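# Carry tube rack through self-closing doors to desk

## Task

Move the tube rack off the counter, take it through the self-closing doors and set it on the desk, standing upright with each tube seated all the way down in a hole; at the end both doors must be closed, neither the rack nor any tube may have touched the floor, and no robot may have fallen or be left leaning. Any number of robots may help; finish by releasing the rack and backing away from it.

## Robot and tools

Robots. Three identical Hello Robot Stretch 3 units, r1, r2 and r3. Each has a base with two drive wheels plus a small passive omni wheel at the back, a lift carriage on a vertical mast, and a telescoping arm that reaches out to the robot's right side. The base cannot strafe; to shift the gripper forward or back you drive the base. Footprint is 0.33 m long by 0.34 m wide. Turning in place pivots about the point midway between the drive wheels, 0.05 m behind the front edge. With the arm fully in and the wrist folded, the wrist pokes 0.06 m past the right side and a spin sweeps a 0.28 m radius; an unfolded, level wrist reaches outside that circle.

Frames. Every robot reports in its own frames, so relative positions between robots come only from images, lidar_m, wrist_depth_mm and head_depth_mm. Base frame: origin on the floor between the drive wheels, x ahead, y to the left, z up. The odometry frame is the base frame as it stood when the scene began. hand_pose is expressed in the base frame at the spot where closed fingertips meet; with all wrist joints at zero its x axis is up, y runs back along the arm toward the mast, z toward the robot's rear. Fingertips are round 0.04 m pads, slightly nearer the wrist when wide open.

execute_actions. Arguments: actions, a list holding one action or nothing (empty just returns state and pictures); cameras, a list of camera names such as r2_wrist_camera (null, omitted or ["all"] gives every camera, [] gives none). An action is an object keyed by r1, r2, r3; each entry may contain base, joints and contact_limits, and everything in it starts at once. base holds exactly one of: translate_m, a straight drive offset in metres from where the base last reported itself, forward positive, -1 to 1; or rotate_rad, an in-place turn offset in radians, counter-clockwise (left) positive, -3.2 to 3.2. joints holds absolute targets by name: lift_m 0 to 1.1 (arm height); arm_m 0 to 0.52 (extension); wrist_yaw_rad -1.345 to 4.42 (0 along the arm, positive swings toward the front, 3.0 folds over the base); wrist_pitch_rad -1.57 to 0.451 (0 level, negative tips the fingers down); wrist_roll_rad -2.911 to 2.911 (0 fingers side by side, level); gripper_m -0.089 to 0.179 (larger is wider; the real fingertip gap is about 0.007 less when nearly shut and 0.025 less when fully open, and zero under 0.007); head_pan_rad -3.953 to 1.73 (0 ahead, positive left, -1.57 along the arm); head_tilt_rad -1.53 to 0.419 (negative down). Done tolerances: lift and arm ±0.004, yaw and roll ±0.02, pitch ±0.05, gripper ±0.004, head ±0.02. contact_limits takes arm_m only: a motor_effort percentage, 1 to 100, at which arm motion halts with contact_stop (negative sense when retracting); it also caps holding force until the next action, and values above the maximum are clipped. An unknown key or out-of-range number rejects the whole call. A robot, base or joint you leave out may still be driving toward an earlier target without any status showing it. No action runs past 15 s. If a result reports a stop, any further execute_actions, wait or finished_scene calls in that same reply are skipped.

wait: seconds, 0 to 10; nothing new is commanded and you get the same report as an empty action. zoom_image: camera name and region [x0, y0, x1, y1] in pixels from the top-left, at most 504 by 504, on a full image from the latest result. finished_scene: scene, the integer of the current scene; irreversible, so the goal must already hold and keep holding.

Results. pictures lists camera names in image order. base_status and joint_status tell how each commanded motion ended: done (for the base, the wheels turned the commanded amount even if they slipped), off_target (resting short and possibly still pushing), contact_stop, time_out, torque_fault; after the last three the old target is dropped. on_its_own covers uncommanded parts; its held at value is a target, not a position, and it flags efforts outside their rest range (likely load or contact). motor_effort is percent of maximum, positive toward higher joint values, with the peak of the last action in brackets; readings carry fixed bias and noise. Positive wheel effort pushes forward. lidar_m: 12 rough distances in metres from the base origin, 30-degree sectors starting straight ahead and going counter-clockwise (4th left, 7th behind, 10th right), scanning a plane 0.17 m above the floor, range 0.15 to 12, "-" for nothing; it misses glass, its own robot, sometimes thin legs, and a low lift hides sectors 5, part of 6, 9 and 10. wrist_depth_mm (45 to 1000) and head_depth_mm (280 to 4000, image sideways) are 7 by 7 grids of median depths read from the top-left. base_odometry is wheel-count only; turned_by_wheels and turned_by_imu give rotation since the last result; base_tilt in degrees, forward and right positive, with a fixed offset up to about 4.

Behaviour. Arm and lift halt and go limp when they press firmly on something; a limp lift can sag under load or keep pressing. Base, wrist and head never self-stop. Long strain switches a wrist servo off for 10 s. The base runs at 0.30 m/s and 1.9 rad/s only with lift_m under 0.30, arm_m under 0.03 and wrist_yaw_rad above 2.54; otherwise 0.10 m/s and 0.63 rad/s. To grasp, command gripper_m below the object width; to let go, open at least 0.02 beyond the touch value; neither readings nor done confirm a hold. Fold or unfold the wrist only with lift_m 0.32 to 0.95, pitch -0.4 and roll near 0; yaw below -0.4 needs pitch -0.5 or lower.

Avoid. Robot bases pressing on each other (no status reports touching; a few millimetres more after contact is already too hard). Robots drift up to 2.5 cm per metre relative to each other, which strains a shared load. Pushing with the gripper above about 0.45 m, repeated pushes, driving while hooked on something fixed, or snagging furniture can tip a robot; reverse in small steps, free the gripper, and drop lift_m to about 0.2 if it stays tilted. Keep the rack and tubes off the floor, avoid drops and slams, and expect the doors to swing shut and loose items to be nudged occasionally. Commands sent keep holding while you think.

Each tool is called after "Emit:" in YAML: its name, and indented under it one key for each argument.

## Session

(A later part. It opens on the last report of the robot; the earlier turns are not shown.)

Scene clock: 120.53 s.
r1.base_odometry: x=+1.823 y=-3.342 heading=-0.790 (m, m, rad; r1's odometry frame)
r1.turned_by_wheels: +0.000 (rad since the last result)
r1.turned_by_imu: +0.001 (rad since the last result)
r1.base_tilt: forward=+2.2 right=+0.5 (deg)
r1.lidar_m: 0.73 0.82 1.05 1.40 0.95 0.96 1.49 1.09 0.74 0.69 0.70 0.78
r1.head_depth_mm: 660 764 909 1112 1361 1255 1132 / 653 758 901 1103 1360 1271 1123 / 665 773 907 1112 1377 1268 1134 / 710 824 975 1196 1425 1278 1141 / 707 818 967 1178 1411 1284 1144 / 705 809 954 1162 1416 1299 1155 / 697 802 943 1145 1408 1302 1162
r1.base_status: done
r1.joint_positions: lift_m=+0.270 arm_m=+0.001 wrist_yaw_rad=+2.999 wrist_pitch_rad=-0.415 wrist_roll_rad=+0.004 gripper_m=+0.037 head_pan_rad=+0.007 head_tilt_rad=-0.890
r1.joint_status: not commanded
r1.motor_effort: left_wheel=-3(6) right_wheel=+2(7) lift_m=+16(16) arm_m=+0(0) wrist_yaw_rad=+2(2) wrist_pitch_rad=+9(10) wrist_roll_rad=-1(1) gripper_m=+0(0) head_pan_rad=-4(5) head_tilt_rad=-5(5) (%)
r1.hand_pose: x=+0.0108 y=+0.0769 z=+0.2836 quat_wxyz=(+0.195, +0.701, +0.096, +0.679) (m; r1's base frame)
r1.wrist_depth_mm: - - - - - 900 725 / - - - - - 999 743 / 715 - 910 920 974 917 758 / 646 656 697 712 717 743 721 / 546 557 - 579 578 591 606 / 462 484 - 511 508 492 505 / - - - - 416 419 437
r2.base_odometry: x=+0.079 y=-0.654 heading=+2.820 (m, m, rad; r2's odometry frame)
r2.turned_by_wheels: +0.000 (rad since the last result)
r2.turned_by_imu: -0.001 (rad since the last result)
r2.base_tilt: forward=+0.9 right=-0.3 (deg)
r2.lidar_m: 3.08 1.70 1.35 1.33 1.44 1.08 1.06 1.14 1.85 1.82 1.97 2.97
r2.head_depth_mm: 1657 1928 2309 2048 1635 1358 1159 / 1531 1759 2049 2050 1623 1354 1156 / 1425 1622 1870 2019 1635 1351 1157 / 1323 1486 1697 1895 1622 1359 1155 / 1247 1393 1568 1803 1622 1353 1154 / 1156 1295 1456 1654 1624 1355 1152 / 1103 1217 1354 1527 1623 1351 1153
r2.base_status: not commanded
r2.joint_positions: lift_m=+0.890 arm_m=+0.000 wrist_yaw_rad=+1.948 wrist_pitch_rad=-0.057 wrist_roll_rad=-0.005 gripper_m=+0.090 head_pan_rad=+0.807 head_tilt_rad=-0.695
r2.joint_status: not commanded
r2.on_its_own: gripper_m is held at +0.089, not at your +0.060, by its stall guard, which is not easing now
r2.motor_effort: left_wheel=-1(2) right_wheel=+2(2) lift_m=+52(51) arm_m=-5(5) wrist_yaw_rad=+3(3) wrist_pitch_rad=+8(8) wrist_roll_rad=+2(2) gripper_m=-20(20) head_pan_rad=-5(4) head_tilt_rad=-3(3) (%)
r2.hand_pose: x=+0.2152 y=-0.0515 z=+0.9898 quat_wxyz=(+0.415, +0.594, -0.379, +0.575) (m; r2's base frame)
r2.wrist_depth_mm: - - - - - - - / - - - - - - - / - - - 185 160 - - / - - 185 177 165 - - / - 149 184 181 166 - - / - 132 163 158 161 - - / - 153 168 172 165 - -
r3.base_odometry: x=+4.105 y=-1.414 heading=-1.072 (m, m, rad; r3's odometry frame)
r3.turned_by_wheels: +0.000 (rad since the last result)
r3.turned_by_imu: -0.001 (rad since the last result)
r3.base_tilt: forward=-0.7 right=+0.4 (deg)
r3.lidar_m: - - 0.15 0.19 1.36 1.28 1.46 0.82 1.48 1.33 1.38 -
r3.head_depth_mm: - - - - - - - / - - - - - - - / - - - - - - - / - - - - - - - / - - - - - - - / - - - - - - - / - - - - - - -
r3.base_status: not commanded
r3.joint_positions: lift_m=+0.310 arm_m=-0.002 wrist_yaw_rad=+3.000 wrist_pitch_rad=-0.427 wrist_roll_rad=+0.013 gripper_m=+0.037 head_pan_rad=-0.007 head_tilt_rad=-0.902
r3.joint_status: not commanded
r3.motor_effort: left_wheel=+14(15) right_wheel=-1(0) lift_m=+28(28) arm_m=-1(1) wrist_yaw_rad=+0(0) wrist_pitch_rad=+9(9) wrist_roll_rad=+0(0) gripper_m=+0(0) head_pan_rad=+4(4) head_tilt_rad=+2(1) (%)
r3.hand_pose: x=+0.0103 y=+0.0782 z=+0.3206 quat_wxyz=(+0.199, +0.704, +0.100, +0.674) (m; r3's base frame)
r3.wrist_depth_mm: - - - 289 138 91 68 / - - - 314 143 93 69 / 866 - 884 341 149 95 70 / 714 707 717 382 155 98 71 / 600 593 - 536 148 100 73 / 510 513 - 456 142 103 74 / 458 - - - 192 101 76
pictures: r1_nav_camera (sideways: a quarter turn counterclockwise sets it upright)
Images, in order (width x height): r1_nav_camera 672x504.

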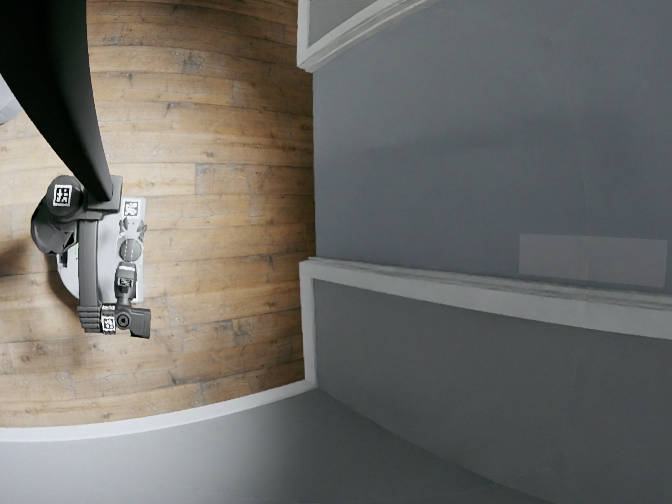

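Emit:
execute_actions:
  actions:
    - {"r1":{"base":{"rotate_rad":0.69}}}
  cameras: []

Emit:
execute_actions:
  actions:
    - {"r1":{"base":{"translate_m":0.36}}}
  cameras: []

Emit:
execute_actions:
  actions:
    - {"r1":{"base":{"rotate_rad":-0.54},"joints":{"head_tilt_rad":-1.2}}}
  cameras: ["r1_nav_camera"]

Emit:
execute_actions:
  actions:
    - {"r1":{"base":{"translate_m":0.36}}}
  cameras: ["r1_nav_camera"]

Scene clock: 123.03 s.
r1.base_odometry: x=+1.823 y=-3.342 heading=-0.100 (m, m, rad; r1's odometry frame)
r1.turned_by_wheels: +0.690 (rad since the last result)
r1.turned_by_imu: +0.690 (rad since the last result)
r1.base_tilt: forward=+2.1 right=+0.5 (deg)
r1.lidar_m: 0.85 1.11 1.40 0.95 1.26 1.49 0.92 0.70 0.69 0.74 0.73 0.73
r1.head_depth_mm: 738 839 965 1133 1350 1253 1122 / 784 897 1046 1256 1408 1264 1129 / 837 967 1137 1385 1445 1265 1138 / 898 1047 1244 1549 1455 1276 1140 / 962 1133 1348 1616 1471 1289 1142 / 974 1132 1417 1659 1470 1289 1152 / 1033 1252 1611 1721 1486 1305 1157
r1.base_status: done
r1.joint_positions: lift_m=+0.270 arm_m=+0.001 wrist_yaw_rad=+2.999 wrist_pitch_rad=-0.415 wrist_roll_rad=+0.004 gripper_m=+0.037 head_pan_rad=+0.007 head_tilt_rad=-0.890
r1.joint_status: not commanded
r1.motor_effort: left_wheel=-2(9) right_wheel=+2(6) lift_m=+16(16) arm_m=-1(0) wrist_yaw_rad=+1(1) wrist_pitch_rad=+10(10) wrist_roll_rad=+0(0) gripper_m=-1(1) head_pan_rad=-3(4) head_tilt_rad=-5(6) (%)
r1.hand_pose: x=+0.0108 y=+0.0769 z=+0.2836 quat_wxyz=(+0.195, +0.701, +0.096, +0.679) (m; r1's base frame)
r1.wrist_depth_mm: - - 946 - - - - / - - 813 - - - - / 853 - 807 910 936 958 - / 676 679 710 715 727 738 755 / 550 541 - 565 586 600 596 / 462 479 - 503 511 498 499 / - - - - 416 425 436
r2.base_odometry: x=+0.079 y=-0.654 heading=+2.820 (m, m, rad; r2's odometry frame)
r2.turned_by_wheels: +0.000 (rad since the last result)
r2.turned_by_imu: +0.000 (rad since the last result)
r2.base_tilt: forward=+0.9 right=-0.3 (deg)
r2.lidar_m: 3.08 1.70 1.35 1.33 1.44 1.08 1.07 1.14 1.85 1.83 1.97 2.97
r2.head_depth_mm: 1655 1934 2296 2052 1631 1356 1153 / 1527 1760 2048 2048 1637 1357 1154 / 1424 1618 1866 2015 1623 1356 1157 / 1332 1494 1708 1907 1630 1356 1159 / 1243 1392 1573 1818 1622 1352 1154 / 1159 1298 1446 1660 1629 1357 1157 / 1104 1221 1355 1523 1622 1356 1157
r2.base_status: not commanded
r2.joint_positions: lift_m=+0.890 arm_m=+0.000 wrist_yaw_rad=+1.948 wrist_pitch_rad=-0.057 wrist_roll_rad=-0.005 gripper_m=+0.090 head_pan_rad=+0.807 head_tilt_rad=-0.695
r2.joint_status: not commanded
r2.on_its_own: gripper_m is held at +0.089, not at your +0.060, by its stall guard, which is not easing now
r2.motor_effort: left_wheel=-1(2) right_wheel=+2(1) lift_m=+52(52) arm_m=-5(5) wrist_yaw_rad=+2(1) wrist_pitch_rad=+8(8) wrist_roll_rad=+2(2) gripper_m=-20(20) head_pan_rad=-4(4) head_tilt_rad=-3(2) (%)
r2.hand_pose: x=+0.2152 y=-0.0515 z=+0.9898 quat_wxyz=(+0.415, +0.594, -0.379, +0.575) (m; r2's base frame)
r2.wrist_depth_mm: - - - - - - - / - - - - - - - / - - - 184 161 - - / - - 183 176 165 - - / - 148 184 181 166 - - / - 132 164 158 162 - - / - 152 168 170 166 - -
r3.base_odometry: x=+4.105 y=-1.414 heading=-1.072 (m, m, rad; r3's odometry frame)
r3.turned_by_wheels: +0.000 (rad since the last result)
r3.turned_by_imu: +0.000 (rad since the last result)
r3.base_tilt: forward=-0.7 right=+0.4 (deg)
r3.lidar_m: - - 0.15 0.19 1.36 1.28 1.46 0.83 1.48 1.33 1.38 -
r3.head_depth_mm: - - - - - - - / - - - - - - - / - - - - - - - / - - - - - - - / - - - - - - - / - - - - - - - / - - - - - - -
r3.base_status: not commanded
r3.joint_positions: lift_m=+0.310 arm_m=-0.002 wrist_yaw_rad=+3.000 wrist_pitch_rad=-0.427 wrist_roll_rad=+0.013 gripper_m=+0.037 head_pan_rad=-0.007 head_tilt_rad=-0.902
r3.joint_status: not commanded
r3.motor_effort: left_wheel=+14(15) right_wheel=-1(1) lift_m=+28(29) arm_m=-1(1) wrist_yaw_rad=+0(0) wrist_pitch_rad=+9(9) wrist_roll_rad=+0(0) gripper_m=+0(0) head_pan_rad=+3(3) head_tilt_rad=+1(0) (%)
r3.hand_pose: x=+0.0103 y=+0.0782 z=+0.3206 quat_wxyz=(+0.199, +0.704, +0.100, +0.674) (m; r3's base frame)
r3.wrist_depth_mm: - - - 288 138 91 68 / - - - 312 143 93 69 / 886 - 904 340 148 95 70 / 702 704 712 384 155 98 71 / 591 593 - 539 148 100 73 / 506 514 - 456 142 103 74 / 459 - - - 192 102 76
pictures: none
No camera images: the call's "cameras" was empty. Leave "cameras" out to get every camera's image.

Scene clock: 125.97 s.
r1.base_odometry: x=+2.181 y=-3.378 heading=-0.101 (m, m, rad; r1's odometry frame)
r1.turned_by_wheels: +0.000 (rad since the last result)
r1.turned_by_imu: +0.000 (rad since the last result)
r1.base_tilt: forward=+2.1 right=+0.5 (deg)
r1.lidar_m: 0.54 0.74 1.19 1.27 1.00 1.82 1.18 0.91 0.90 0.56 0.51 0.50
r1.head_depth_mm: 450 511 587 688 842 1077 1120 / 478 547 636 760 948 1204 1125 / 511 587 694 844 1080 1260 1134 / 546 636 761 944 1246 1275 1143 / 588 695 848 1074 1377 1284 1145 / 638 753 882 1083 1416 1295 1152 / 644 728 905 1273 1480 1302 1164
r1.base_status: done
r1.joint_positions: lift_m=+0.270 arm_m=+0.001 wrist_yaw_rad=+2.999 wrist_pitch_rad=-0.415 wrist_roll_rad=+0.004 gripper_m=+0.037 head_pan_rad=+0.007 head_tilt_rad=-0.890
r1.joint_status: not commanded
r1.motor_effort: left_wheel=-3(7) right_wheel=+2(6) lift_m=+16(16) arm_m=+1(0) wrist_yaw_rad=+2(2) wrist_pitch_rad=+10(10) wrist_roll_rad=+0(0) gripper_m=+1(0) head_pan_rad=-3(4) head_tilt_rad=-5(6) (%)
r1.hand_pose: x=+0.0108 y=+0.0769 z=+0.2836 quat_wxyz=(+0.195, +0.701, +0.096, +0.679) (m; r1's base frame)
r1.wrist_depth_mm: - - - - - 988 892 / 756 - - - - - 956 / 735 - 928 949 932 975 941 / 665 672 699 709 716 730 739 / 527 548 - 555 590 596 603 / 468 484 - 506 507 494 499 / - - - - 412 421 433
r2.base_odometry: x=+0.079 y=-0.654 heading=+2.820 (m, m, rad; r2's odometry frame)
r2.turned_by_wheels: +0.000 (rad since the last result)
r2.turned_by_imu: -0.001 (rad since the last result)
r2.base_tilt: forward=+0.8 right=-0.3 (deg)
r2.lidar_m: 3.07 1.70 1.35 1.33 1.44 1.08 1.07 1.14 1.85 1.83 1.97 2.98
r2.head_depth_mm: 1650 1926 2300 2054 1629 1356 1154 / 1534 1758 2032 2049 1631 1353 1155 / 1418 1618 1860 2020 1631 1356 1157 / 1329 1492 1715 1889 1628 1351 1158 / 1249 1395 1572 1814 1632 1354 1151 / 1155 1292 1455 1660 1623 1348 1155 / 1101 1219 1356 1529 1619 1356 1156
r2.base_status: not commanded
r2.joint_positions: lift_m=+0.890 arm_m=+0.000 wrist_yaw_rad=+1.948 wrist_pitch_rad=-0.057 wrist_roll_rad=-0.005 gripper_m=+0.090 head_pan_rad=+0.807 head_tilt_rad=-0.695
r2.joint_status: not commanded
r2.on_its_own: gripper_m is held at +0.089, not at your +0.060, by its stall guard, which is not easing now
r2.motor_effort: left_wheel=-1(1) right_wheel=+2(2) lift_m=+51(52) arm_m=-5(5) wrist_yaw_rad=+2(2) wrist_pitch_rad=+8(8) wrist_roll_rad=+2(2) gripper_m=-19(20) head_pan_rad=-4(5) head_tilt_rad=-3(3) (%)
r2.hand_pose: x=+0.2152 y=-0.0515 z=+0.9898 quat_wxyz=(+0.415, +0.594, -0.379, +0.575) (m; r2's base frame)
r2.wrist_depth_mm: - - - - - - - / - - - - - - - / - - - 184 160 - - / - - 184 177 165 - - / - 149 183 181 167 - - / - 132 163 159 162 - - / - 153 167 171 164 - -
r3.base_odometry: x=+4.105 y=-1.414 heading=-1.072 (m, m, rad; r3's odometry frame)
r3.turned_by_wheels: +0.000 (rad since the last result)
r3.turned_by_imu: -0.001 (rad since the last result)
r3.base_tilt: forward=-0.7 right=+0.3 (deg)
r3.lidar_m: - - 0.15 0.19 1.36 1.28 1.46 1.50 0.90 1.33 1.38 -
r3.head_depth_mm: - - - - - - - / - - - - - - - / - - - - - - - / - - - - - - - / - - - - - - - / - - - - - - - / - - - - - - -
r3.base_status: not commanded
r3.joint_positions: lift_m=+0.310 arm_m=-0.002 wrist_yaw_rad=+3.000 wrist_pitch_rad=-0.427 wrist_roll_rad=+0.013 gripper_m=+0.037 head_pan_rad=-0.007 head_tilt_rad=-0.902
r3.joint_status: not commanded
r3.motor_effort: left_wheel=+14(15) right_wheel=+0(0) lift_m=+29(28) arm_m=-1(1) wrist_yaw_rad=+0(0) wrist_pitch_rad=+9(9) wrist_roll_rad=+0(0) gripper_m=+0(0) head_pan_rad=+3(4) head_tilt_rad=+2(1) (%)
r3.hand_pose: x=+0.0103 y=+0.0782 z=+0.3206 quat_wxyz=(+0.199, +0.704, +0.100, +0.674) (m; r3's base frame)
r3.wrist_depth_mm: - - - 287 138 90 68 / - - - 313 143 93 69 / 866 - 887 340 149 95 70 / 713 696 709 384 155 98 71 / 591 598 - 539 148 100 73 / 511 516 - 454 142 103 74 / 457 - - - 191 101 76
pictures: none
No camera images: the call's "cameras" was empty. Leave "cameras" out to get every camera's image.

Scene clock: 127.57 s.
r1.base_odometry: x=+2.181 y=-3.378 heading=-0.640 (m, m, rad; r1's odometry frame)
r1.turned_by_wheels: -0.540 (rad since the last result)
r1.turned_by_imu: -0.540 (rad since the last result)
r1.base_tilt: forward=+2.1 right=+0.5 (deg)
r1.lidar_m: 0.50 0.53 0.75 1.20 1.26 1.00 1.82 1.20 0.92 0.90 0.58 0.52
r1.head_depth_mm: 510 628 818 1117 1265 1188 1103 / 513 637 826 1193 1269 1191 - / 518 640 836 1207 1275 1199 - / 521 646 846 1231 1288 1206 - / 525 652 858 1250 1289 1213 - / 528 658 867 1270 1299 1211 1148 / 531 663 880 1284 1311 1214 1136
r1.base_status: done
r1.joint_positions: lift_m=+0.270 arm_m=+0.001 wrist_yaw_rad=+2.999 wrist_pitch_rad=-0.415 wrist_roll_rad=+0.004 gripper_m=+0.037 head_pan_rad=+0.006 head_tilt_rad=-1.185
r1.joint_status: all done
r1.motor_effort: left_wheel=+2(9) right_wheel=-2(5) lift_m=+16(16) arm_m=-1(1) wrist_yaw_rad=+2(2) wrist_pitch_rad=+9(9) wrist_roll_rad=+0(0) gripper_m=+0(0) head_pan_rad=-3(5) head_tilt_rad=-7(30) (%)
r1.hand_pose: x=+0.0108 y=+0.0769 z=+0.2836 quat_wxyz=(+0.195, +0.701, +0.096, +0.679) (m; r1's base frame)
r1.wrist_depth_mm: - - - - - 635 522 / - - - - - 674 526 / 848 - 920 928 869 720 528 / 675 681 691 710 722 691 525 / 541 546 - 568 586 588 541 / 464 485 - 512 500 498 494 / - - - - 419 420 428
r2.base_odometry: x=+0.079 y=-0.654 heading=+2.820 (m, m, rad; r2's odometry frame)
r2.turned_by_wheels: +0.000 (rad since the last result)
r2.turned_by_imu: +0.000 (rad since the last result)
r2.base_tilt: forward=+0.8 right=-0.3 (deg)
r2.lidar_m: 3.07 1.69 1.34 1.33 1.43 1.08 1.06 1.14 1.85 1.83 1.97 2.96
r2.head_depth_mm: 1655 1931 2289 2048 1631 1350 1155 / 1538 1761 2056 2040 1632 1357 1159 / 1428 1613 1865 2015 1621 1351 1156 / 1321 1500 1711 1910 1631 1355 1155 / 1243 1391 1573 1797 1635 1356 1158 / 1151 1297 1451 1653 1630 1350 1158 / 1103 1219 1351 1521 1618 1356 1157
r2.base_status: not commanded
r2.joint_positions: lift_m=+0.890 arm_m=+0.000 wrist_yaw_rad=+1.948 wrist_pitch_rad=-0.057 wrist_roll_rad=-0.005 gripper_m=+0.090 head_pan_rad=+0.807 head_tilt_rad=-0.695
r2.joint_status: not commanded
r2.on_its_own: gripper_m is held at +0.089, not at your +0.060, by its stall guard, which is not easing now
r2.motor_effort: left_wheel=-1(1) right_wheel=+2(2) lift_m=+51(51) arm_m=-5(5) wrist_yaw_rad=+2(2) wrist_pitch_rad=+8(8) wrist_roll_rad=+2(2) gripper_m=-19(19) head_pan_rad=-4(4) head_tilt_rad=-3(3) (%)
r2.hand_pose: x=+0.2152 y=-0.0515 z=+0.9898 quat_wxyz=(+0.415, +0.594, -0.379, +0.575) (m; r2's base frame)
r2.wrist_depth_mm: - - - - - - - / - - - - - - - / - - - 186 159 - - / - - 184 176 164 - - / - 149 184 183 166 - - / - 132 164 159 161 - - / - 152 167 172 165 - -
r3.base_odometry: x=+4.105 y=-1.414 heading=-1.072 (m, m, rad; r3's odometry frame)
r3.turned_by_wheels: +0.000 (rad since the last result)
r3.turned_by_imu: +0.000 (rad since the last result)
r3.base_tilt: forward=-0.7 right=+0.4 (deg)
r3.lidar_m: - - 0.15 0.19 1.36 1.28 1.46 1.50 0.92 1.34 1.38 -
r3.head_depth_mm: - - - - - - - / - - - - - - - / - - - - - - - / - - - - - - - / - - - - - - - / - - - - - - - / - - - - - - -
r3.base_status: not commanded
r3.joint_positions: lift_m=+0.310 arm_m=-0.002 wrist_yaw_rad=+3.000 wrist_pitch_rad=-0.427 wrist_roll_rad=+0.013 gripper_m=+0.037 head_pan_rad=-0.007 head_tilt_rad=-0.902
r3.joint_status: not commanded
r3.motor_effort: left_wheel=+14(15) right_wheel=+0(1) lift_m=+29(29) arm_m=-1(1) wrist_yaw_rad=+0(0) wrist_pitch_rad=+9(9) wrist_roll_rad=+0(0) gripper_m=+0(0) head_pan_rad=+4(3) head_tilt_rad=+1(1) (%)
r3.hand_pose: x=+0.0103 y=+0.0782 z=+0.3206 quat_wxyz=(+0.199, +0.704, +0.100, +0.674) (m; r3's base frame)
r3.wrist_depth_mm: - - - 287 138 91 67 / - - - 312 143 93 69 / 886 - 897 341 149 95 70 / 706 693 719 381 155 98 71 / 597 592 - 540 148 100 73 / 506 513 - 454 141 103 74 / 458 - - - 191 102 76
pictures: r1_nav_camera (sideways: a quarter turn counterclockwise sets it upright)
Images, in order (width x height): r1_nav_camera 672x504.

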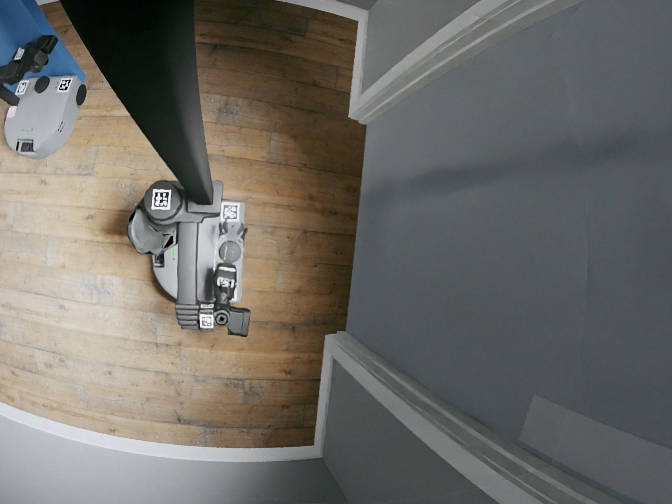

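Scene clock: 130.50 s.
r1.base_odometry: x=+2.470 y=-3.593 heading=-0.640 (m, m, rad; r1's odometry frame)
r1.turned_by_wheels: +0.000 (rad since the last result)
r1.turned_by_imu: +0.001 (rad since the last result)
r1.base_tilt: forward=+2.1 right=+0.5 (deg)
r1.lidar_m: - 0.15 0.22 0.59 1.23 1.29 2.17 1.23 0.94 0.34 0.19 0.15
r1.head_depth_mm: - - - 305 466 1144 1103 / - - - 310 480 1171 - / - - - 316 494 1180 - / - - - 320 508 1191 - / - - - 317 524 1201 - / - - - 323 540 1197 1155 / - - - 330 560 1198 1139
r1.base_status: done
r1.joint_positions: lift_m=+0.270 arm_m=+0.001 wrist_yaw_rad=+2.999 wrist_pitch_rad=-0.415 wrist_roll_rad=+0.004 gripper_m=+0.037 head_pan_rad=+0.006 head_tilt_rad=-1.186
r1.joint_status: not commanded
r1.motor_effort: left_wheel=+2(9) right_wheel=-1(4) lift_m=+16(16) arm_m=+0(0) wrist_yaw_rad=+1(2) wrist_pitch_rad=+9(10) wrist_roll_rad=-1(1) gripper_m=+0(0) head_pan_rad=-2(5) head_tilt_rad=-7(7) (%)
r1.hand_pose: x=+0.0108 y=+0.0769 z=+0.2836 quat_wxyz=(+0.195, +0.701, +0.096, +0.679) (m; r1's base frame)
r1.wrist_depth_mm: - - - 613 378 221 156 / - - - 631 379 222 156 / 840 - 913 699 385 224 156 / 662 665 705 702 386 223 158 / 549 549 - 579 353 224 158 / 463 478 - 500 324 227 158 / - - - - 407 227 160
r2.base_odometry: x=+0.079 y=-0.654 heading=+2.820 (m, m, rad; r2's odometry frame)
r2.turned_by_wheels: +0.000 (rad since the last result)
r2.turned_by_imu: -0.001 (rad since the last result)
r2.base_tilt: forward=+1.0 right=-0.3 (deg)
r2.lidar_m: 3.07 1.69 1.34 1.33 1.44 1.08 1.06 1.14 1.85 1.83 1.98 2.97
r2.head_depth_mm: 1654 1934 2282 2032 1633 1353 1154 / 1525 1751 2039 2043 1633 1353 1158 / 1427 1612 1866 2014 1625 1356 1155 / 1329 1493 1709 1911 1635 1348 1154 / 1247 1389 1573 1808 1631 1353 1158 / 1154 1293 1454 1655 1626 1347 1154 / 1101 1218 1353 1526 1622 1351 1157
r2.base_status: not commanded
r2.joint_positions: lift_m=+0.890 arm_m=+0.000 wrist_yaw_rad=+1.948 wrist_pitch_rad=-0.057 wrist_roll_rad=-0.005 gripper_m=+0.090 head_pan_rad=+0.807 head_tilt_rad=-0.695
r2.joint_status: not commanded
r2.on_its_own: gripper_m is held at +0.089, not at your +0.060, by its stall guard, which is not easing now
r2.motor_effort: left_wheel=-1(2) right_wheel=+2(1) lift_m=+52(51) arm_m=-5(5) wrist_yaw_rad=+2(3) wrist_pitch_rad=+8(8) wrist_roll_rad=+2(2) gripper_m=-19(20) head_pan_rad=-5(4) head_tilt_rad=-3(3) (%)
r2.hand_pose: x=+0.2152 y=-0.0515 z=+0.9898 quat_wxyz=(+0.415, +0.594, -0.379, +0.575) (m; r2's base frame)
r2.wrist_depth_mm: - - - - - - - / - - - - - - - / - - - 185 161 - - / - - 185 176 165 - - / - 149 184 183 165 - - / - 132 163 159 161 - - / - 152 167 171 165 - -
r3.base_odometry: x=+4.105 y=-1.414 heading=-1.072 (m, m, rad; r3's odometry frame)
r3.turned_by_wheels: +0.000 (rad since the last result)
r3.turned_by_imu: -0.001 (rad since the last result)
r3.base_tilt: forward=-0.7 right=+0.4 (deg)
r3.lidar_m: - - 0.15 0.19 1.36 1.28 1.46 1.50 1.25 1.33 1.38 -
r3.head_depth_mm: - - - - - - - / - - - - - - - / - - - - - - - / - - - - - - - / - - - - - - - / - - - - - - - / - - - - - - -
r3.base_status: not commanded
r3.joint_positions: lift_m=+0.310 arm_m=-0.002 wrist_yaw_rad=+3.000 wrist_pitch_rad=-0.427 wrist_roll_rad=+0.013 gripper_m=+0.037 head_pan_rad=-0.007 head_tilt_rad=-0.902
r3.joint_status: not commanded
r3.motor_effort: left_wheel=+14(15) right_wheel=+0(0) lift_m=+29(29) arm_m=-1(1) wrist_yaw_rad=+0(1) wrist_pitch_rad=+9(9) wrist_roll_rad=+0(0) gripper_m=+0(0) head_pan_rad=+3(3) head_tilt_rad=+1(2) (%)
r3.hand_pose: x=+0.0103 y=+0.0782 z=+0.3206 quat_wxyz=(+0.199, +0.704, +0.100, +0.674) (m; r3's base frame)
r3.wrist_depth_mm: - - - 288 138 90 68 / - - - 313 143 93 69 / 873 - 892 339 149 95 70 / 699 693 715 383 155 98 71 / 597 600 - 541 148 100 73 / 516 515 - 456 142 103 74 / 462 - - - 191 102 76
pictures: r1_nav_camera (sideways: a quarter turn counterclockwise sets it upright)
Images, in order (width x height): r1_nav_camera 672x504.

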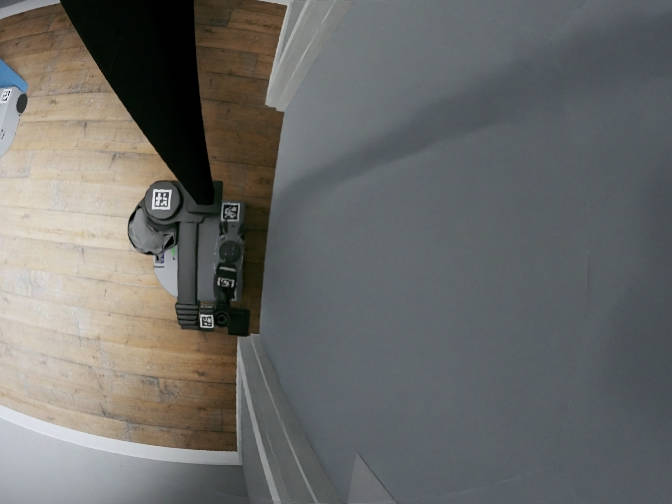

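Emit:
execute_actions:
  actions:
    - {"r1":{"base":{"translate_m":0.8},"joints":{"lift_m":0.31}},"r2":{"joints":{"head_tilt_rad":-0.9}}}
  cameras: ["r1_nav_camera","r2_nav_camera"]

Scene clock: 140.27 s.
r1.base_odometry: x=+3.112 y=-4.070 heading=-0.640 (m, m, rad; r1's odometry frame)
r1.turned_by_wheels: +0.001 (rad since the last result)
r1.turned_by_imu: +0.941 (rad since the last result)
r1.base_tilt: forward=+2.1 right=+0.5 (deg)
r1.lidar_m: - - 0.15 0.20 2.79 1.73 0.68 1.21 1.42 0.25 0.15 -
r1.head_depth_mm: - - - - - 698 1109 / - - - - - 629 - / - - - - - 555 - / - - - - - 498 - / - - - - - 477 - / - - - - - 887 1153 / - - - - - 989 1141
r1.base_status: done
r1.joint_positions: lift_m=+0.310 arm_m=+0.001 wrist_yaw_rad=+3.000 wrist_pitch_rad=-0.416 wrist_roll_rad=+0.004 gripper_m=+0.037 head_pan_rad=+0.002 head_tilt_rad=-1.191
r1.joint_status: all done
r1.on_its_own: left_wheel is at rest, and its effort (+29) is outside its rest range (-18 to +18)
r1.motor_effort: left_wheel=+29(67) right_wheel=+0(26) lift_m=+20(25) arm_m=+1(1) wrist_yaw_rad=+1(20) wrist_pitch_rad=+9(10) wrist_roll_rad=-1(1) gripper_m=+1(1) head_pan_rad=-1(3) head_tilt_rad=-4(7) (%)
r1.hand_pose: x=+0.0105 y=+0.0769 z=+0.3231 quat_wxyz=(+0.195, +0.702, +0.097, +0.679) (m; r1's base frame)
r1.wrist_depth_mm: - - - 324 136 87 64 / - - - 340 140 88 64 / 947 966 - 357 143 89 65 / 738 743 774 386 146 90 66 / 596 598 - 537 139 92 67 / 503 509 - 473 129 94 67 / 449 - - - 175 95 68
r2.base_odometry: x=+0.079 y=-0.654 heading=+2.820 (m, m, rad; r2's odometry frame)
r2.turned_by_wheels: +0.000 (rad since the last result)
r2.turned_by_imu: -0.002 (rad since the last result)
r2.base_tilt: forward=+0.9 right=-0.3 (deg)
r2.lidar_m: 3.08 1.10 1.35 1.33 1.44 1.08 1.06 1.14 1.84 1.82 1.97 2.97
r2.head_depth_mm: 1224 1264 1307 1540 1413 1254 1089 / 1578 1532 1653 1630 1418 1237 1090 / 2761 2301 1768 1658 1418 1240 1098 / 3049 2539 2020 1672 1414 1239 1092 / 2802 2540 2014 1662 1428 1238 1095 / 2732 1434 1621 1667 1426 1240 1097 / 1144 1293 1488 1629 1423 1244 1100
r2.base_status: not commanded
r2.joint_positions: lift_m=+0.890 arm_m=+0.000 wrist_yaw_rad=+1.948 wrist_pitch_rad=-0.057 wrist_roll_rad=-0.005 gripper_m=+0.090 head_pan_rad=+0.807 head_tilt_rad=-0.888
r2.joint_status: all done
r2.on_its_own: gripper_m is held at +0.089, not at your +0.060, by its stall guard, which is not easing now
r2.motor_effort: left_wheel=-1(0) right_wheel=+2(1) lift_m=+52(51) arm_m=-5(5) wrist_yaw_rad=+2(2) wrist_pitch_rad=+8(9) wrist_roll_rad=+2(2) gripper_m=-20(20) head_pan_rad=-5(4) head_tilt_rad=-6(25) (%)
r2.hand_pose: x=+0.2152 y=-0.0515 z=+0.9898 quat_wxyz=(+0.415, +0.594, -0.379, +0.575) (m; r2's base frame)
r2.wrist_depth_mm: - - - - - - - / - - - - - - - / - - - 184 161 - - / - - 184 177 165 - - / - 149 185 182 167 - - / - 131 164 158 161 - - / - 152 167 170 166 - -
r3.base_odometry: x=+4.105 y=-1.414 heading=-1.072 (m, m, rad; r3's odometry frame)
r3.turned_by_wheels: +0.000 (rad since the last result)
r3.turned_by_imu: -0.002 (rad since the last result)
r3.base_tilt: forward=-0.6 right=+0.4 (deg)
r3.lidar_m: - - 0.15 0.19 1.36 1.28 1.46 1.50 1.60 1.34 1.38 -
r3.head_depth_mm: - - - - - - - / - - - - - - - / - - - - - - - / - - - - - - - / - - - - - - - / - - - - - - - / - - - - - - -
r3.base_status: not commanded
r3.joint_positions: lift_m=+0.310 arm_m=-0.002 wrist_yaw_rad=+3.000 wrist_pitch_rad=-0.427 wrist_roll_rad=+0.013 gripper_m=+0.037 head_pan_rad=-0.007 head_tilt_rad=-0.902
r3.joint_status: not commanded
r3.motor_effort: left_wheel=+14(14) right_wheel=+0(0) lift_m=+30(29) arm_m=-1(1) wrist_yaw_rad=+0(0) wrist_pitch_rad=+9(9) wrist_roll_rad=+0(0) gripper_m=+0(0) head_pan_rad=+4(3) head_tilt_rad=+2(1) (%)
r3.hand_pose: x=+0.0103 y=+0.0782 z=+0.3206 quat_wxyz=(+0.199, +0.704, +0.100, +0.674) (m; r3's base frame)
r3.wrist_depth_mm: - - - 288 138 91 68 / - - - 312 143 93 69 / 867 - 886 341 148 95 70 / 702 701 717 384 155 98 71 / 596 596 - 544 148 100 73 / 513 516 - 455 142 103 74 / 464 - - - 192 101 76
pictures: r1_nav_camera (sideways: a quarter turn counterclockwise sets it upright), r2_nav_camera (sideways: a quarter turn counterclockwise sets it upright)
Images, in order (width x height): r1_nav_camera 672x504, r2_nav_camera 672x504.

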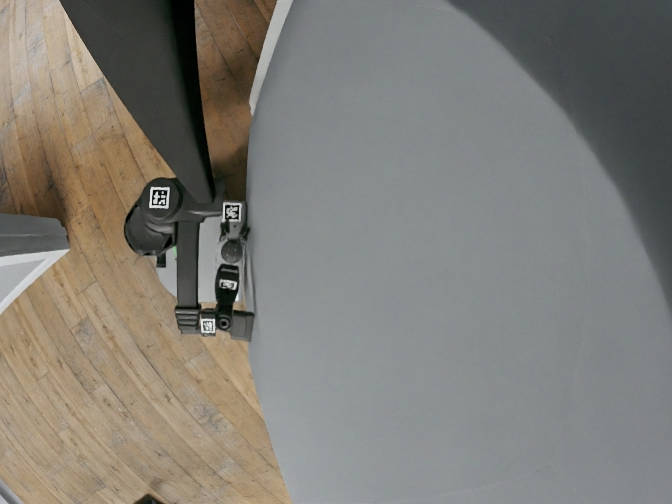

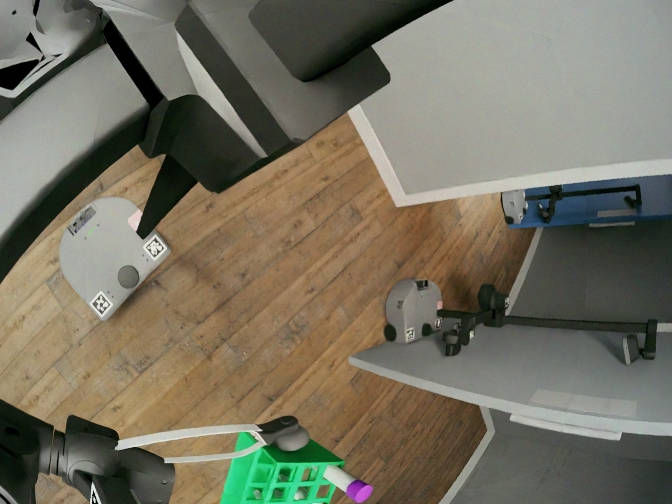

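Emit:
execute_actions:
  actions:
    - {"r1":{"base":{"translate_m":0.55}},"r2":{"base":{"translate_m":0.6}}}
  cameras: ["r1_nav_camera","r2_nav_camera"]

Scene clock: 148.17 s.
r1.base_odometry: x=+3.553 y=-4.398 heading=-0.639 (m, m, rad; r1's odometry frame)
r1.turned_by_wheels: +0.000 (rad since the last result)
r1.turned_by_imu: +0.901 (rad since the last result)
r1.base_tilt: forward=+2.1 right=+0.5 (deg)
r1.lidar_m: - - 0.15 0.20 1.05 1.04 2.57 1.18 2.73 0.21 0.15 -
r1.head_depth_mm: - - - - - 449 1115 / - - - - - 1113 - / - - - - - 735 - / - - - - - 710 - / - - - - - 976 - / - - - - - 1064 1149 / - - - - - 1056 1136
r1.base_status: translate_m off_target (by the wheels' count: +0.5497 of +0.5500)
r1.joint_positions: lift_m=+0.310 arm_m=+0.001 wrist_yaw_rad=+3.002 wrist_pitch_rad=-0.416 wrist_roll_rad=+0.004 gripper_m=+0.037 head_pan_rad=+0.002 head_tilt_rad=-1.190
r1.joint_status: not commanded
r1.on_its_own: left_wheel is at rest, and its effort (+40) is outside its rest range (-18 to +18); right_wheel is at rest, and its effort (+21) is outside its rest range (-18 to +18)
r1.motor_effort: left_wheel=+40(75) right_wheel=+21(28) lift_m=+19(20) arm_m=+0(0) wrist_yaw_rad=-2(9) wrist_pitch_rad=+10(11) wrist_roll_rad=-1(1) gripper_m=+0(0) head_pan_rad=-2(1) head_tilt_rad=-5(6) (%)
r1.hand_pose: x=+0.0100 y=+0.0769 z=+0.3232 quat_wxyz=(+0.194, +0.701, +0.097, +0.679) (m; r1's base frame)
r1.wrist_depth_mm: - - - 353 135 84 61 / - - - 374 137 85 61 / 910 918 - 392 140 85 62 / 729 731 761 419 143 87 62 / 603 595 - 586 134 88 63 / 507 511 - 490 124 89 64 / 448 - - - 170 90 64
r2.base_odometry: x=-0.491 y=-0.465 heading=+2.820 (m, m, rad; r2's odometry frame)
r2.turned_by_wheels: +0.000 (rad since the last result)
r2.turned_by_imu: -0.003 (rad since the last result)
r2.base_tilt: forward=+0.9 right=-0.3 (deg)
r2.lidar_m: 1.17 1.17 1.39 1.25 1.37 1.68 1.66 1.77 1.93 1.90 2.05 2.51
r2.head_depth_mm: 1016 1143 1302 1546 1420 1253 1088 / 1082 1232 1366 1551 1415 1227 1094 / 1099 1294 1441 1494 1412 1234 1092 / 1264 1473 1797 1583 1415 1234 1089 / 2629 2538 1999 1675 1417 1238 1096 / 3082 2546 2013 1674 1428 1243 1094 / 2387 2460 2017 1666 1424 1239 1102
r2.base_status: done
r2.joint_positions: lift_m=+0.890 arm_m=+0.000 wrist_yaw_rad=+1.948 wrist_pitch_rad=-0.057 wrist_roll_rad=-0.005 gripper_m=+0.090 head_pan_rad=+0.807 head_tilt_rad=-0.889
r2.joint_status: not commanded
r2.on_its_own: gripper_m is held at +0.089, not at your +0.060, by its stall guard, which is not easing now
r2.motor_effort: left_wheel=-1(3) right_wheel=+1(5) lift_m=+52(52) arm_m=-5(5) wrist_yaw_rad=+3(2) wrist_pitch_rad=+8(8) wrist_roll_rad=+2(2) gripper_m=-19(20) head_pan_rad=-4(4) head_tilt_rad=-6(6) (%)
r2.hand_pose: x=+0.2152 y=-0.0515 z=+0.9898 quat_wxyz=(+0.415, +0.594, -0.379, +0.575) (m; r2's base frame)
r2.wrist_depth_mm: - - - - - - - / - - - - - - - / - - - 185 161 - - / - - 184 177 165 - - / - 149 184 183 167 - - / - 131 163 158 161 - - / - 153 167 171 166 - -
r3.base_odometry: x=+4.105 y=-1.414 heading=-1.072 (m, m, rad; r3's odometry frame)
r3.turned_by_wheels: +0.000 (rad since the last result)
r3.turned_by_imu: -0.001 (rad since the last result)
r3.base_tilt: forward=-0.7 right=+0.4 (deg)
r3.lidar_m: - - 0.15 0.19 1.36 1.28 1.46 1.50 1.60 1.33 1.38 -
r3.head_depth_mm: - - - - - - - / - - - - - - - / - - - - - - - / - - - - - - - / - - - - - - - / - - - - - - - / - - - - - - -
r3.base_status: not commanded
r3.joint_positions: lift_m=+0.310 arm_m=-0.002 wrist_yaw_rad=+3.000 wrist_pitch_rad=-0.427 wrist_roll_rad=+0.013 gripper_m=+0.037 head_pan_rad=-0.007 head_tilt_rad=-0.902
r3.joint_status: not commanded
r3.motor_effort: left_wheel=+14(15) right_wheel=-1(0) lift_m=+28(29) arm_m=-1(1) wrist_yaw_rad=+0(0) wrist_pitch_rad=+9(9) wrist_roll_rad=+0(0) gripper_m=-1(0) head_pan_rad=+3(3) head_tilt_rad=+2(2) (%)
r3.hand_pose: x=+0.0103 y=+0.0782 z=+0.3206 quat_wxyz=(+0.199, +0.704, +0.100, +0.674) (m; r3's base frame)
r3.wrist_depth_mm: - - - 287 138 91 68 / - - - 311 143 93 69 / 878 - 892 342 149 95 70 / 714 691 719 382 155 98 71 / 594 594 - 537 147 101 73 / 510 512 - 455 142 103 74 / 463 - - - 191 102 76
pictures: r1_nav_camera (sideways: a quarter turn counterclockwise sets it upright), r2_nav_camera (sideways: a quarter turn counterclockwise sets it upright)
Images, in order (width x height): r1_nav_camera 672x504, r2_nav_camera 672x504.

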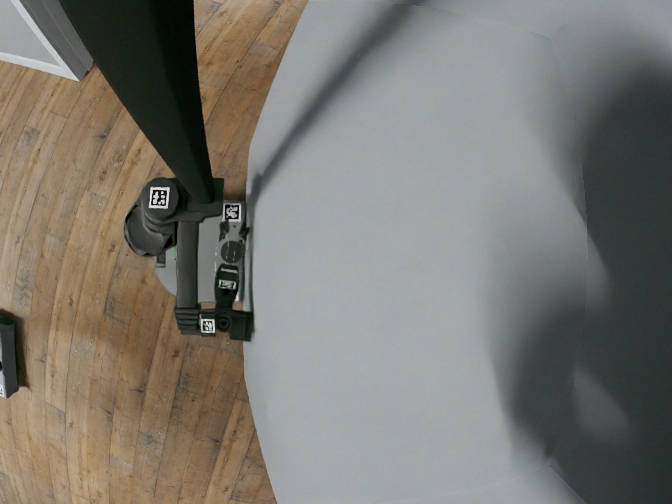

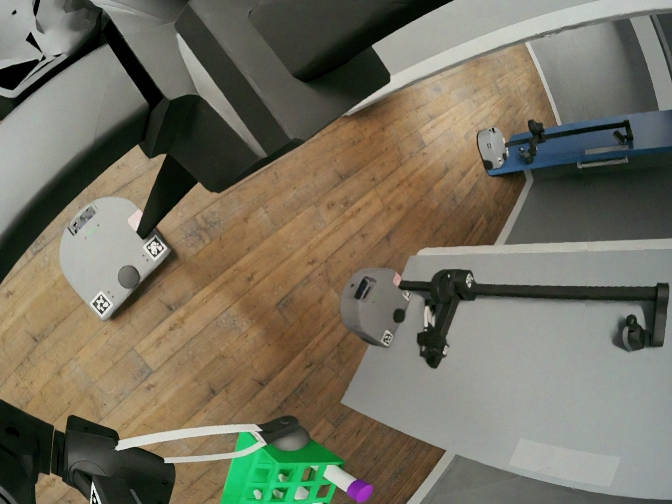

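Emit:
execute_actions:
  actions:
    - {"r2":{"base":{"rotate_rad":1.12},"joints":{"head_pan_rad":0.0,"lift_m":0.8}}}
  cameras: ["r2_nav_camera"]

Emit:
execute_actions:
  actions:
    - {"r2":{"base":{"translate_m":0.5}}}
  cameras: ["r2_nav_camera"]

Scene clock: 151.47 s.
r1.base_odometry: x=+3.553 y=-4.398 heading=-0.639 (m, m, rad; r1's odometry frame)
r1.turned_by_wheels: +0.000 (rad since the last result)
r1.turned_by_imu: +0.000 (rad since the last result)
r1.base_tilt: forward=+2.1 right=+0.5 (deg)
r1.lidar_m: - - 0.15 0.20 1.05 1.04 2.56 1.18 2.72 0.21 0.15 -
r1.head_depth_mm: - - - - - 450 1111 / - - - - - 1110 - / - - - - - 738 - / - - - - - 709 - / - - - - - 981 - / - - - - - 1065 1154 / - - - - - 1057 1134
r1.base_status: not commanded
r1.joint_positions: lift_m=+0.310 arm_m=+0.001 wrist_yaw_rad=+3.002 wrist_pitch_rad=-0.416 wrist_roll_rad=+0.004 gripper_m=+0.037 head_pan_rad=+0.002 head_tilt_rad=-1.190
r1.joint_status: not commanded
r1.on_its_own: left_wheel is at rest, and its effort (+40) is outside its rest range (-18 to +18); right_wheel is at rest, and its effort (+21) is outside its rest range (-18 to +18)
r1.motor_effort: left_wheel=+40(40) right_wheel=+21(21) lift_m=+19(19) arm_m=+0(1) wrist_yaw_rad=-3(3) wrist_pitch_rad=+10(11) wrist_roll_rad=-1(0) gripper_m=+1(0) head_pan_rad=-2(0) head_tilt_rad=-6(5) (%)
r1.hand_pose: x=+0.0100 y=+0.0769 z=+0.3232 quat_wxyz=(+0.194, +0.701, +0.097, +0.679) (m; r1's base frame)
r1.wrist_depth_mm: - - - 352 135 84 61 / - - - 373 138 84 61 / 942 919 - 390 140 86 62 / 730 753 760 423 143 87 62 / 606 615 - 585 135 88 63 / 508 510 - 492 124 89 63 / 448 - - - 169 90 64
r2.base_odometry: x=-0.491 y=-0.465 heading=-2.344 (m, m, rad; r2's odometry frame)
r2.turned_by_wheels: +1.120 (rad since the last result)
r2.turned_by_imu: +1.128 (rad since the last result)
r2.base_tilt: forward=+0.9 right=-0.3 (deg)
r2.lidar_m: 1.46 1.25 1.41 1.67 1.67 1.83 1.91 1.90 2.12 2.49 1.17 1.18
r2.head_depth_mm: 1274 1370 1177 1459 1378 1208 1129 / 2707 2531 1896 1620 371 1170 1114 / 3144 2560 2019 1662 390 399 1092 / 2571 2520 2002 1670 420 428 1095 / 3320 2562 2014 1666 1420 1240 1093 / 3520 2568 2014 1633 1422 1241 1099 / 3103 1242 1386 1594 1422 1246 1099
r2.base_status: done
r2.joint_positions: lift_m=+0.800 arm_m=+0.000 wrist_yaw_rad=+1.948 wrist_pitch_rad=-0.057 wrist_roll_rad=-0.005 gripper_m=+0.090 head_pan_rad=+0.007 head_tilt_rad=-0.889
r2.joint_status: all done
r2.on_its_own: gripper_m is held at +0.089, not at your +0.060, by its stall guard, which is not easing now
r2.motor_effort: left_wheel=-1(4) right_wheel=+2(6) lift_m=+32(46) arm_m=-5(5) wrist_yaw_rad=+3(2) wrist_pitch_rad=+8(8) wrist_roll_rad=+2(2) gripper_m=-19(19) head_pan_rad=-4(51) head_tilt_rad=-6(6) (%)
r2.hand_pose: x=+0.2152 y=-0.0515 z=+0.9004 quat_wxyz=(+0.415, +0.594, -0.379, +0.575) (m; r2's base frame)
r2.wrist_depth_mm: - - - - - - 902 / - - - - - - 893 / - - - 186 160 - 907 / - - 183 176 164 - 902 / - 149 185 181 166 - 915 / - 131 163 158 162 872 948 / - 152 168 171 166 - 858
r3.base_odometry: x=+4.105 y=-1.414 heading=-1.072 (m, m, rad; r3's odometry frame)
r3.turned_by_wheels: +0.000 (rad since the last result)
r3.turned_by_imu: -0.001 (rad since the last result)
r3.base_tilt: forward=-0.7 right=+0.4 (deg)
r3.lidar_m: - - 0.15 0.19 1.36 1.28 1.46 1.50 1.60 1.34 1.38 -
r3.head_depth_mm: - - - - - - - / - - - - - - - / - - - - - - - / - - - - - - - / - - - - - - - / - - - - - - - / - - - - - - -
r3.base_status: not commanded
r3.joint_positions: lift_m=+0.310 arm_m=-0.002 wrist_yaw_rad=+3.000 wrist_pitch_rad=-0.427 wrist_roll_rad=+0.013 gripper_m=+0.037 head_pan_rad=-0.007 head_tilt_rad=-0.902
r3.joint_status: not commanded
r3.motor_effort: left_wheel=+14(15) right_wheel=+0(1) lift_m=+29(28) arm_m=-1(1) wrist_yaw_rad=+0(0) wrist_pitch_rad=+9(9) wrist_roll_rad=+0(0) gripper_m=+0(0) head_pan_rad=+3(3) head_tilt_rad=+1(1) (%)
r3.hand_pose: x=+0.0103 y=+0.0782 z=+0.3206 quat_wxyz=(+0.199, +0.704, +0.100, +0.674) (m; r3's base frame)
r3.wrist_depth_mm: - - - 289 138 91 68 / - - - 312 143 93 69 / 883 - 890 342 149 95 70 / 708 693 721 383 155 98 71 / 592 594 - 539 148 100 73 / 520 512 - 454 142 103 74 / 454 - - - 192 101 76
pictures: r2_nav_camera (sideways: a quarter turn counterclockwise sets it upright)
Images, in order (width x height): r2_nav_camera 672x504.

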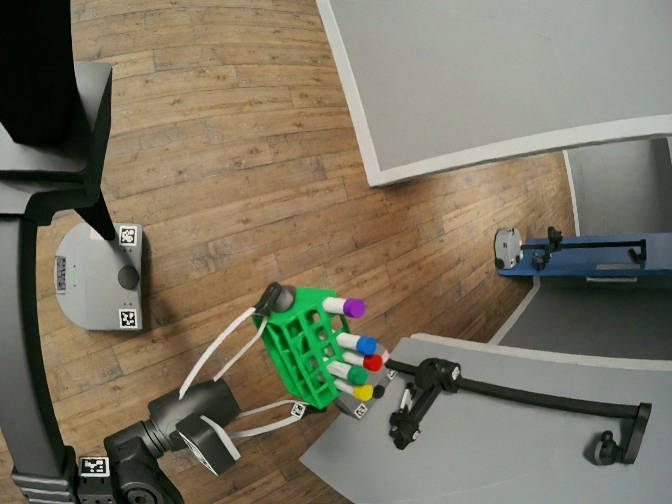

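Scene clock: 157.83 s.
r1.base_odometry: x=+3.553 y=-4.398 heading=-0.639 (m, m, rad; r1's odometry frame)
r1.turned_by_wheels: +0.000 (rad since the last result)
r1.turned_by_imu: +0.000 (rad since the last result)
r1.base_tilt: forward=+2.1 right=+0.5 (deg)
r1.lidar_m: - - 0.15 0.20 1.05 1.04 0.77 3.03 2.72 0.21 0.15 -
r1.head_depth_mm: - - - - - 450 1113 / - - - - - 1110 - / - - - - - 735 - / - - - - - 707 - / - - - - - 979 - / - - - - - 1067 1150 / - - - - - 1054 1134
r1.base_status: not commanded
r1.joint_positions: lift_m=+0.310 arm_m=+0.001 wrist_yaw_rad=+3.002 wrist_pitch_rad=-0.416 wrist_roll_rad=+0.004 gripper_m=+0.037 head_pan_rad=+0.002 head_tilt_rad=-1.190
r1.joint_status: not commanded
r1.on_its_own: left_wheel is at rest, and its effort (+40) is outside its rest range (-18 to +18); right_wheel is at rest, and its effort (+21) is outside its rest range (-18 to +18)
r1.motor_effort: left_wheel=+40(40) right_wheel=+21(21) lift_m=+19(19) arm_m=+0(0) wrist_yaw_rad=-3(3) wrist_pitch_rad=+10(10) wrist_roll_rad=+0(1) gripper_m=-2(1) head_pan_rad=+0(0) head_tilt_rad=-5(5) (%)
r1.hand_pose: x=+0.0100 y=+0.0769 z=+0.3232 quat_wxyz=(+0.194, +0.701, +0.097, +0.679) (m; r1's base frame)
r1.wrist_depth_mm: - - - 354 135 84 61 / - - - 374 138 85 61 / 921 909 - 395 140 86 62 / 725 738 764 415 143 87 62 / 596 608 - 579 134 88 63 / 504 514 - 484 124 89 63 / 455 - - - 170 89 64
r2.base_odometry: x=-0.840 y=-0.822 heading=-2.344 (m, m, rad; r2's odometry frame)
r2.turned_by_wheels: +0.000 (rad since the last result)
r2.turned_by_imu: -0.002 (rad since the last result)
r2.base_tilt: forward=+0.8 right=-0.4 (deg)
r2.lidar_m: 2.23 0.81 0.87 1.41 1.84 2.03 2.38 2.37 2.65 0.94 0.78 0.76
r2.head_depth_mm: 1964 2102 1229 1281 871 1125 1128 / 2359 2444 2001 1666 370 1168 1109 / 2793 2523 2006 1662 390 399 1095 / 2042 2276 2014 1669 420 428 1098 / 3141 2454 2013 1673 1417 1236 1094 / 3503 2561 2044 1669 1429 1244 1093 / 3490 2546 2026 1681 1339 1244 1096
r2.base_status: done
r2.joint_positions: lift_m=+0.800 arm_m=+0.000 wrist_yaw_rad=+1.948 wrist_pitch_rad=-0.057 wrist_roll_rad=-0.005 gripper_m=+0.090 head_pan_rad=+0.007 head_tilt_rad=-0.889
r2.joint_status: not commanded
r2.on_its_own: gripper_m is held at +0.089, not at your +0.060, by its stall guard, which is not easing now
r2.motor_effort: left_wheel=-1(1) right_wheel=+1(5) lift_m=+32(32) arm_m=-4(5) wrist_yaw_rad=+2(2) wrist_pitch_rad=+8(8) wrist_roll_rad=+2(2) gripper_m=-20(20) head_pan_rad=-5(4) head_tilt_rad=-6(6) (%)
r2.hand_pose: x=+0.2152 y=-0.0515 z=+0.9004 quat_wxyz=(+0.415, +0.594, -0.379, +0.575) (m; r2's base frame)
r2.wrist_depth_mm: 731 723 - - - - 740 / 763 725 - - - - 667 / 760 766 - 187 160 - 679 / 782 774 184 176 165 - 664 / 813 149 186 182 166 - 673 / 844 131 163 158 162 849 674 / 873 153 167 170 165 - 658
r3.base_odometry: x=+4.105 y=-1.414 heading=-1.072 (m, m, rad; r3's odometry frame)
r3.turned_by_wheels: +0.000 (rad since the last result)
r3.turned_by_imu: -0.001 (rad since the last result)
r3.base_tilt: forward=-0.7 right=+0.3 (deg)
r3.lidar_m: - - 0.15 0.19 1.36 1.28 1.46 1.50 1.60 1.33 1.38 -
r3.head_depth_mm: - - - - - - - / - - - - - - - / - - - - - - - / - - - - - - - / - - - - - - - / - - - - - - - / - - - - - - -
r3.base_status: not commanded
r3.joint_positions: lift_m=+0.310 arm_m=-0.002 wrist_yaw_rad=+3.000 wrist_pitch_rad=-0.427 wrist_roll_rad=+0.013 gripper_m=+0.037 head_pan_rad=-0.007 head_tilt_rad=-0.902
r3.joint_status: not commanded
r3.motor_effort: left_wheel=+14(15) right_wheel=+0(0) lift_m=+28(29) arm_m=-1(1) wrist_yaw_rad=-1(0) wrist_pitch_rad=+9(9) wrist_roll_rad=+0(0) gripper_m=-1(0) head_pan_rad=+3(3) head_tilt_rad=+1(2) (%)
r3.hand_pose: x=+0.0103 y=+0.0782 z=+0.3206 quat_wxyz=(+0.199, +0.704, +0.100, +0.674) (m; r3's base frame)
r3.wrist_depth_mm: - - - 289 138 91 68 / - - - 312 143 93 69 / 884 - 880 342 149 95 70 / 709 714 723 383 155 98 71 / 595 594 - 543 148 100 73 / 510 513 - 455 142 103 74 / 459 - - - 192 101 76
pictures: r2_nav_camera (sideways: a quarter turn counterclockwise sets it upright)
Images, in order (width x height): r2_nav_camera 672x504.

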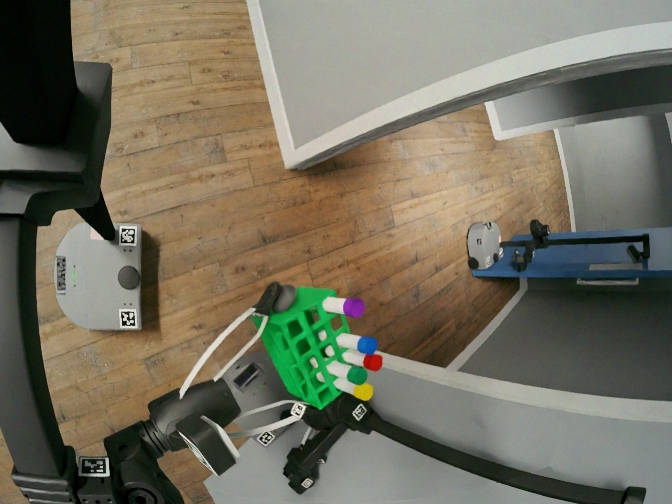

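Emit:
execute_actions:
  actions:
    - {"r2":{"base":{"translate_m":0.25},"joints":{"head_tilt_rad":-1.3,"head_pan_rad":0.3}},"r1":{"joints":{"head_pan_rad":-2.6,"head_tilt_rad":-1.0}}}
  cameras: ["r2_nav_camera","r1_nav_camera"]

Scene clock: 162.30 s.
r1.base_odometry: x=+3.553 y=-4.398 heading=-0.639 (m, m, rad; r1's odometry frame)
r1.turned_by_wheels: +0.000 (rad since the last result)
r1.turned_by_imu: -0.036 (rad since the last result)
r1.base_tilt: forward=+2.1 right=+0.5 (deg)
r1.lidar_m: - - 0.15 0.20 1.06 1.04 0.61 2.97 2.72 0.27 0.15 -
r1.head_depth_mm: - - 356 1375 1308 1186 - / - - - 346 851 1222 - / - - - - 344 622 - / - - - - - 352 570 / - - - - - - 343 / - - - - - - - / - - - - - - -
r1.base_status: not commanded
r1.joint_positions: lift_m=+0.310 arm_m=+0.001 wrist_yaw_rad=+3.001 wrist_pitch_rad=-0.416 wrist_roll_rad=+0.004 gripper_m=+0.037 head_pan_rad=-0.958 head_tilt_rad=-1.085
r1.joint_status: head_pan_rad time_out (moved -0.959 of -2.602); head_tilt_rad time_out (moved +0.106 of +0.190)
r1.on_its_own: head_pan_rad is held at -0.988, not at your -2.600, since a time_out; head_tilt_rad is held at -1.080, not at your -1.000, since a time_out; left_wheel is at rest, and its effort (+27) is outside its rest range (-18 to +18)
r1.motor_effort: left_wheel=+27(40) right_wheel=+0(21) lift_m=+19(19) arm_m=+1(0) wrist_yaw_rad=-2(2) wrist_pitch_rad=+10(10) wrist_roll_rad=-1(1) gripper_m=-1(1) head_pan_rad=-17(100) head_tilt_rad=+2(36) (%)
r1.hand_pose: x=+0.0102 y=+0.0769 z=+0.3232 quat_wxyz=(+0.195, +0.701, +0.097, +0.679) (m; r1's base frame)
r1.wrist_depth_mm: - - - 321 139 88 65 / - - - 333 141 90 66 / 937 932 - 363 145 91 66 / 741 731 758 386 149 92 67 / 601 594 - 541 141 94 68 / 502 515 - 469 132 96 69 / 447 - - - 178 97 70
r2.base_odometry: x=-1.014 y=-1.001 heading=-2.344 (m, m, rad; r2's odometry frame)
r2.turned_by_wheels: +0.000 (rad since the last result)
r2.turned_by_imu: -0.001 (rad since the last result)
r2.base_tilt: forward=+0.8 right=-0.3 (deg)
r2.lidar_m: 1.98 0.69 0.62 0.98 2.01 2.12 2.61 2.60 2.71 0.77 0.57 0.71
r2.head_depth_mm: 1618 1491 365 420 1237 - 1094 / 1615 1502 399 390 1231 1161 1098 / 1637 1506 1399 1299 1242 - 1091 / 1639 1513 1406 1319 1244 - 1083 / 1647 1523 1419 1323 1240 - 1095 / 1658 1526 1273 1323 1248 1197 1115 / 1666 842 994 1321 1254 1200 1120
r2.base_status: done
r2.joint_positions: lift_m=+0.800 arm_m=+0.000 wrist_yaw_rad=+1.948 wrist_pitch_rad=-0.057 wrist_roll_rad=-0.005 gripper_m=+0.090 head_pan_rad=+0.293 head_tilt_rad=-1.284
r2.joint_status: all done
r2.on_its_own: gripper_m is held at +0.089, not at your +0.060, by its stall guard, which is not easing now
r2.motor_effort: left_wheel=+0(3) right_wheel=+2(4) lift_m=+32(32) arm_m=-5(6) wrist_yaw_rad=+3(1) wrist_pitch_rad=+8(8) wrist_roll_rad=+2(2) gripper_m=-19(19) head_pan_rad=+4(33) head_tilt_rad=-8(35) (%)
r2.hand_pose: x=+0.2152 y=-0.0515 z=+0.9004 quat_wxyz=(+0.415, +0.594, -0.379, +0.575) (m; r2's base frame)
r2.wrist_depth_mm: 523 - - - - - - / 528 - - - - - - / 536 - - 185 161 - 629 / 547 - 184 176 165 - 596 / 549 149 184 181 166 - 592 / 574 132 164 159 163 - 599 / 596 152 167 171 166 - 535
r3.base_odometry: x=+4.105 y=-1.414 heading=-1.072 (m, m, rad; r3's odometry frame)
r3.turned_by_wheels: +0.000 (rad since the last result)
r3.turned_by_imu: -0.001 (rad since the last result)
r3.base_tilt: forward=-0.8 right=+0.4 (deg)
r3.lidar_m: - - 0.15 0.19 1.36 1.28 1.46 1.50 1.60 1.33 1.38 -
r3.head_depth_mm: - - - - - - - / - - - - - - - / - - - - - - - / - - - - - - - / - - - - - - - / - - - - - - - / - - - - - - -
r3.base_status: not commanded
r3.joint_positions: lift_m=+0.310 arm_m=-0.002 wrist_yaw_rad=+3.000 wrist_pitch_rad=-0.427 wrist_roll_rad=+0.013 gripper_m=+0.037 head_pan_rad=-0.007 head_tilt_rad=-0.902
r3.joint_status: not commanded
r3.motor_effort: left_wheel=+14(15) right_wheel=+0(1) lift_m=+28(29) arm_m=-1(1) wrist_yaw_rad=+0(0) wrist_pitch_rad=+9(9) wrist_roll_rad=+0(0) gripper_m=+1(0) head_pan_rad=+4(4) head_tilt_rad=+2(1) (%)
r3.hand_pose: x=+0.0103 y=+0.0782 z=+0.3206 quat_wxyz=(+0.199, +0.704, +0.100, +0.674) (m; r3's base frame)
r3.wrist_depth_mm: - - - 288 138 91 67 / - - - 312 143 93 69 / 879 - 895 342 149 95 70 / 709 689 732 384 155 98 71 / 601 594 - 541 148 100 73 / 509 516 - 456 142 103 74 / 462 - - - 192 101 76
pictures: r1_nav_camera (sideways: a quarter turn counterclockwise sets it upright), r2_nav_camera (sideways: a quarter turn counterclockwise sets it upright)
Images, in order (width x height): r1_nav_camera 672x504, r2_nav_camera 672x504.

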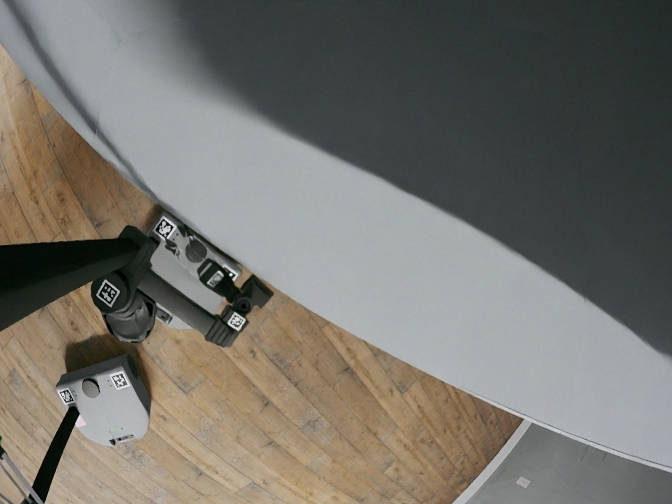

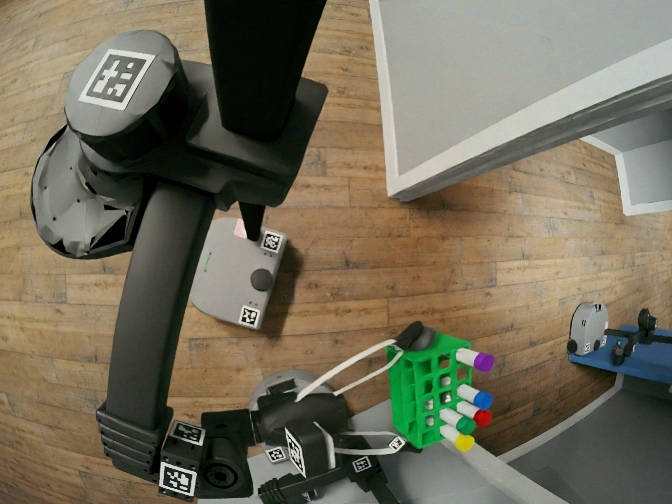

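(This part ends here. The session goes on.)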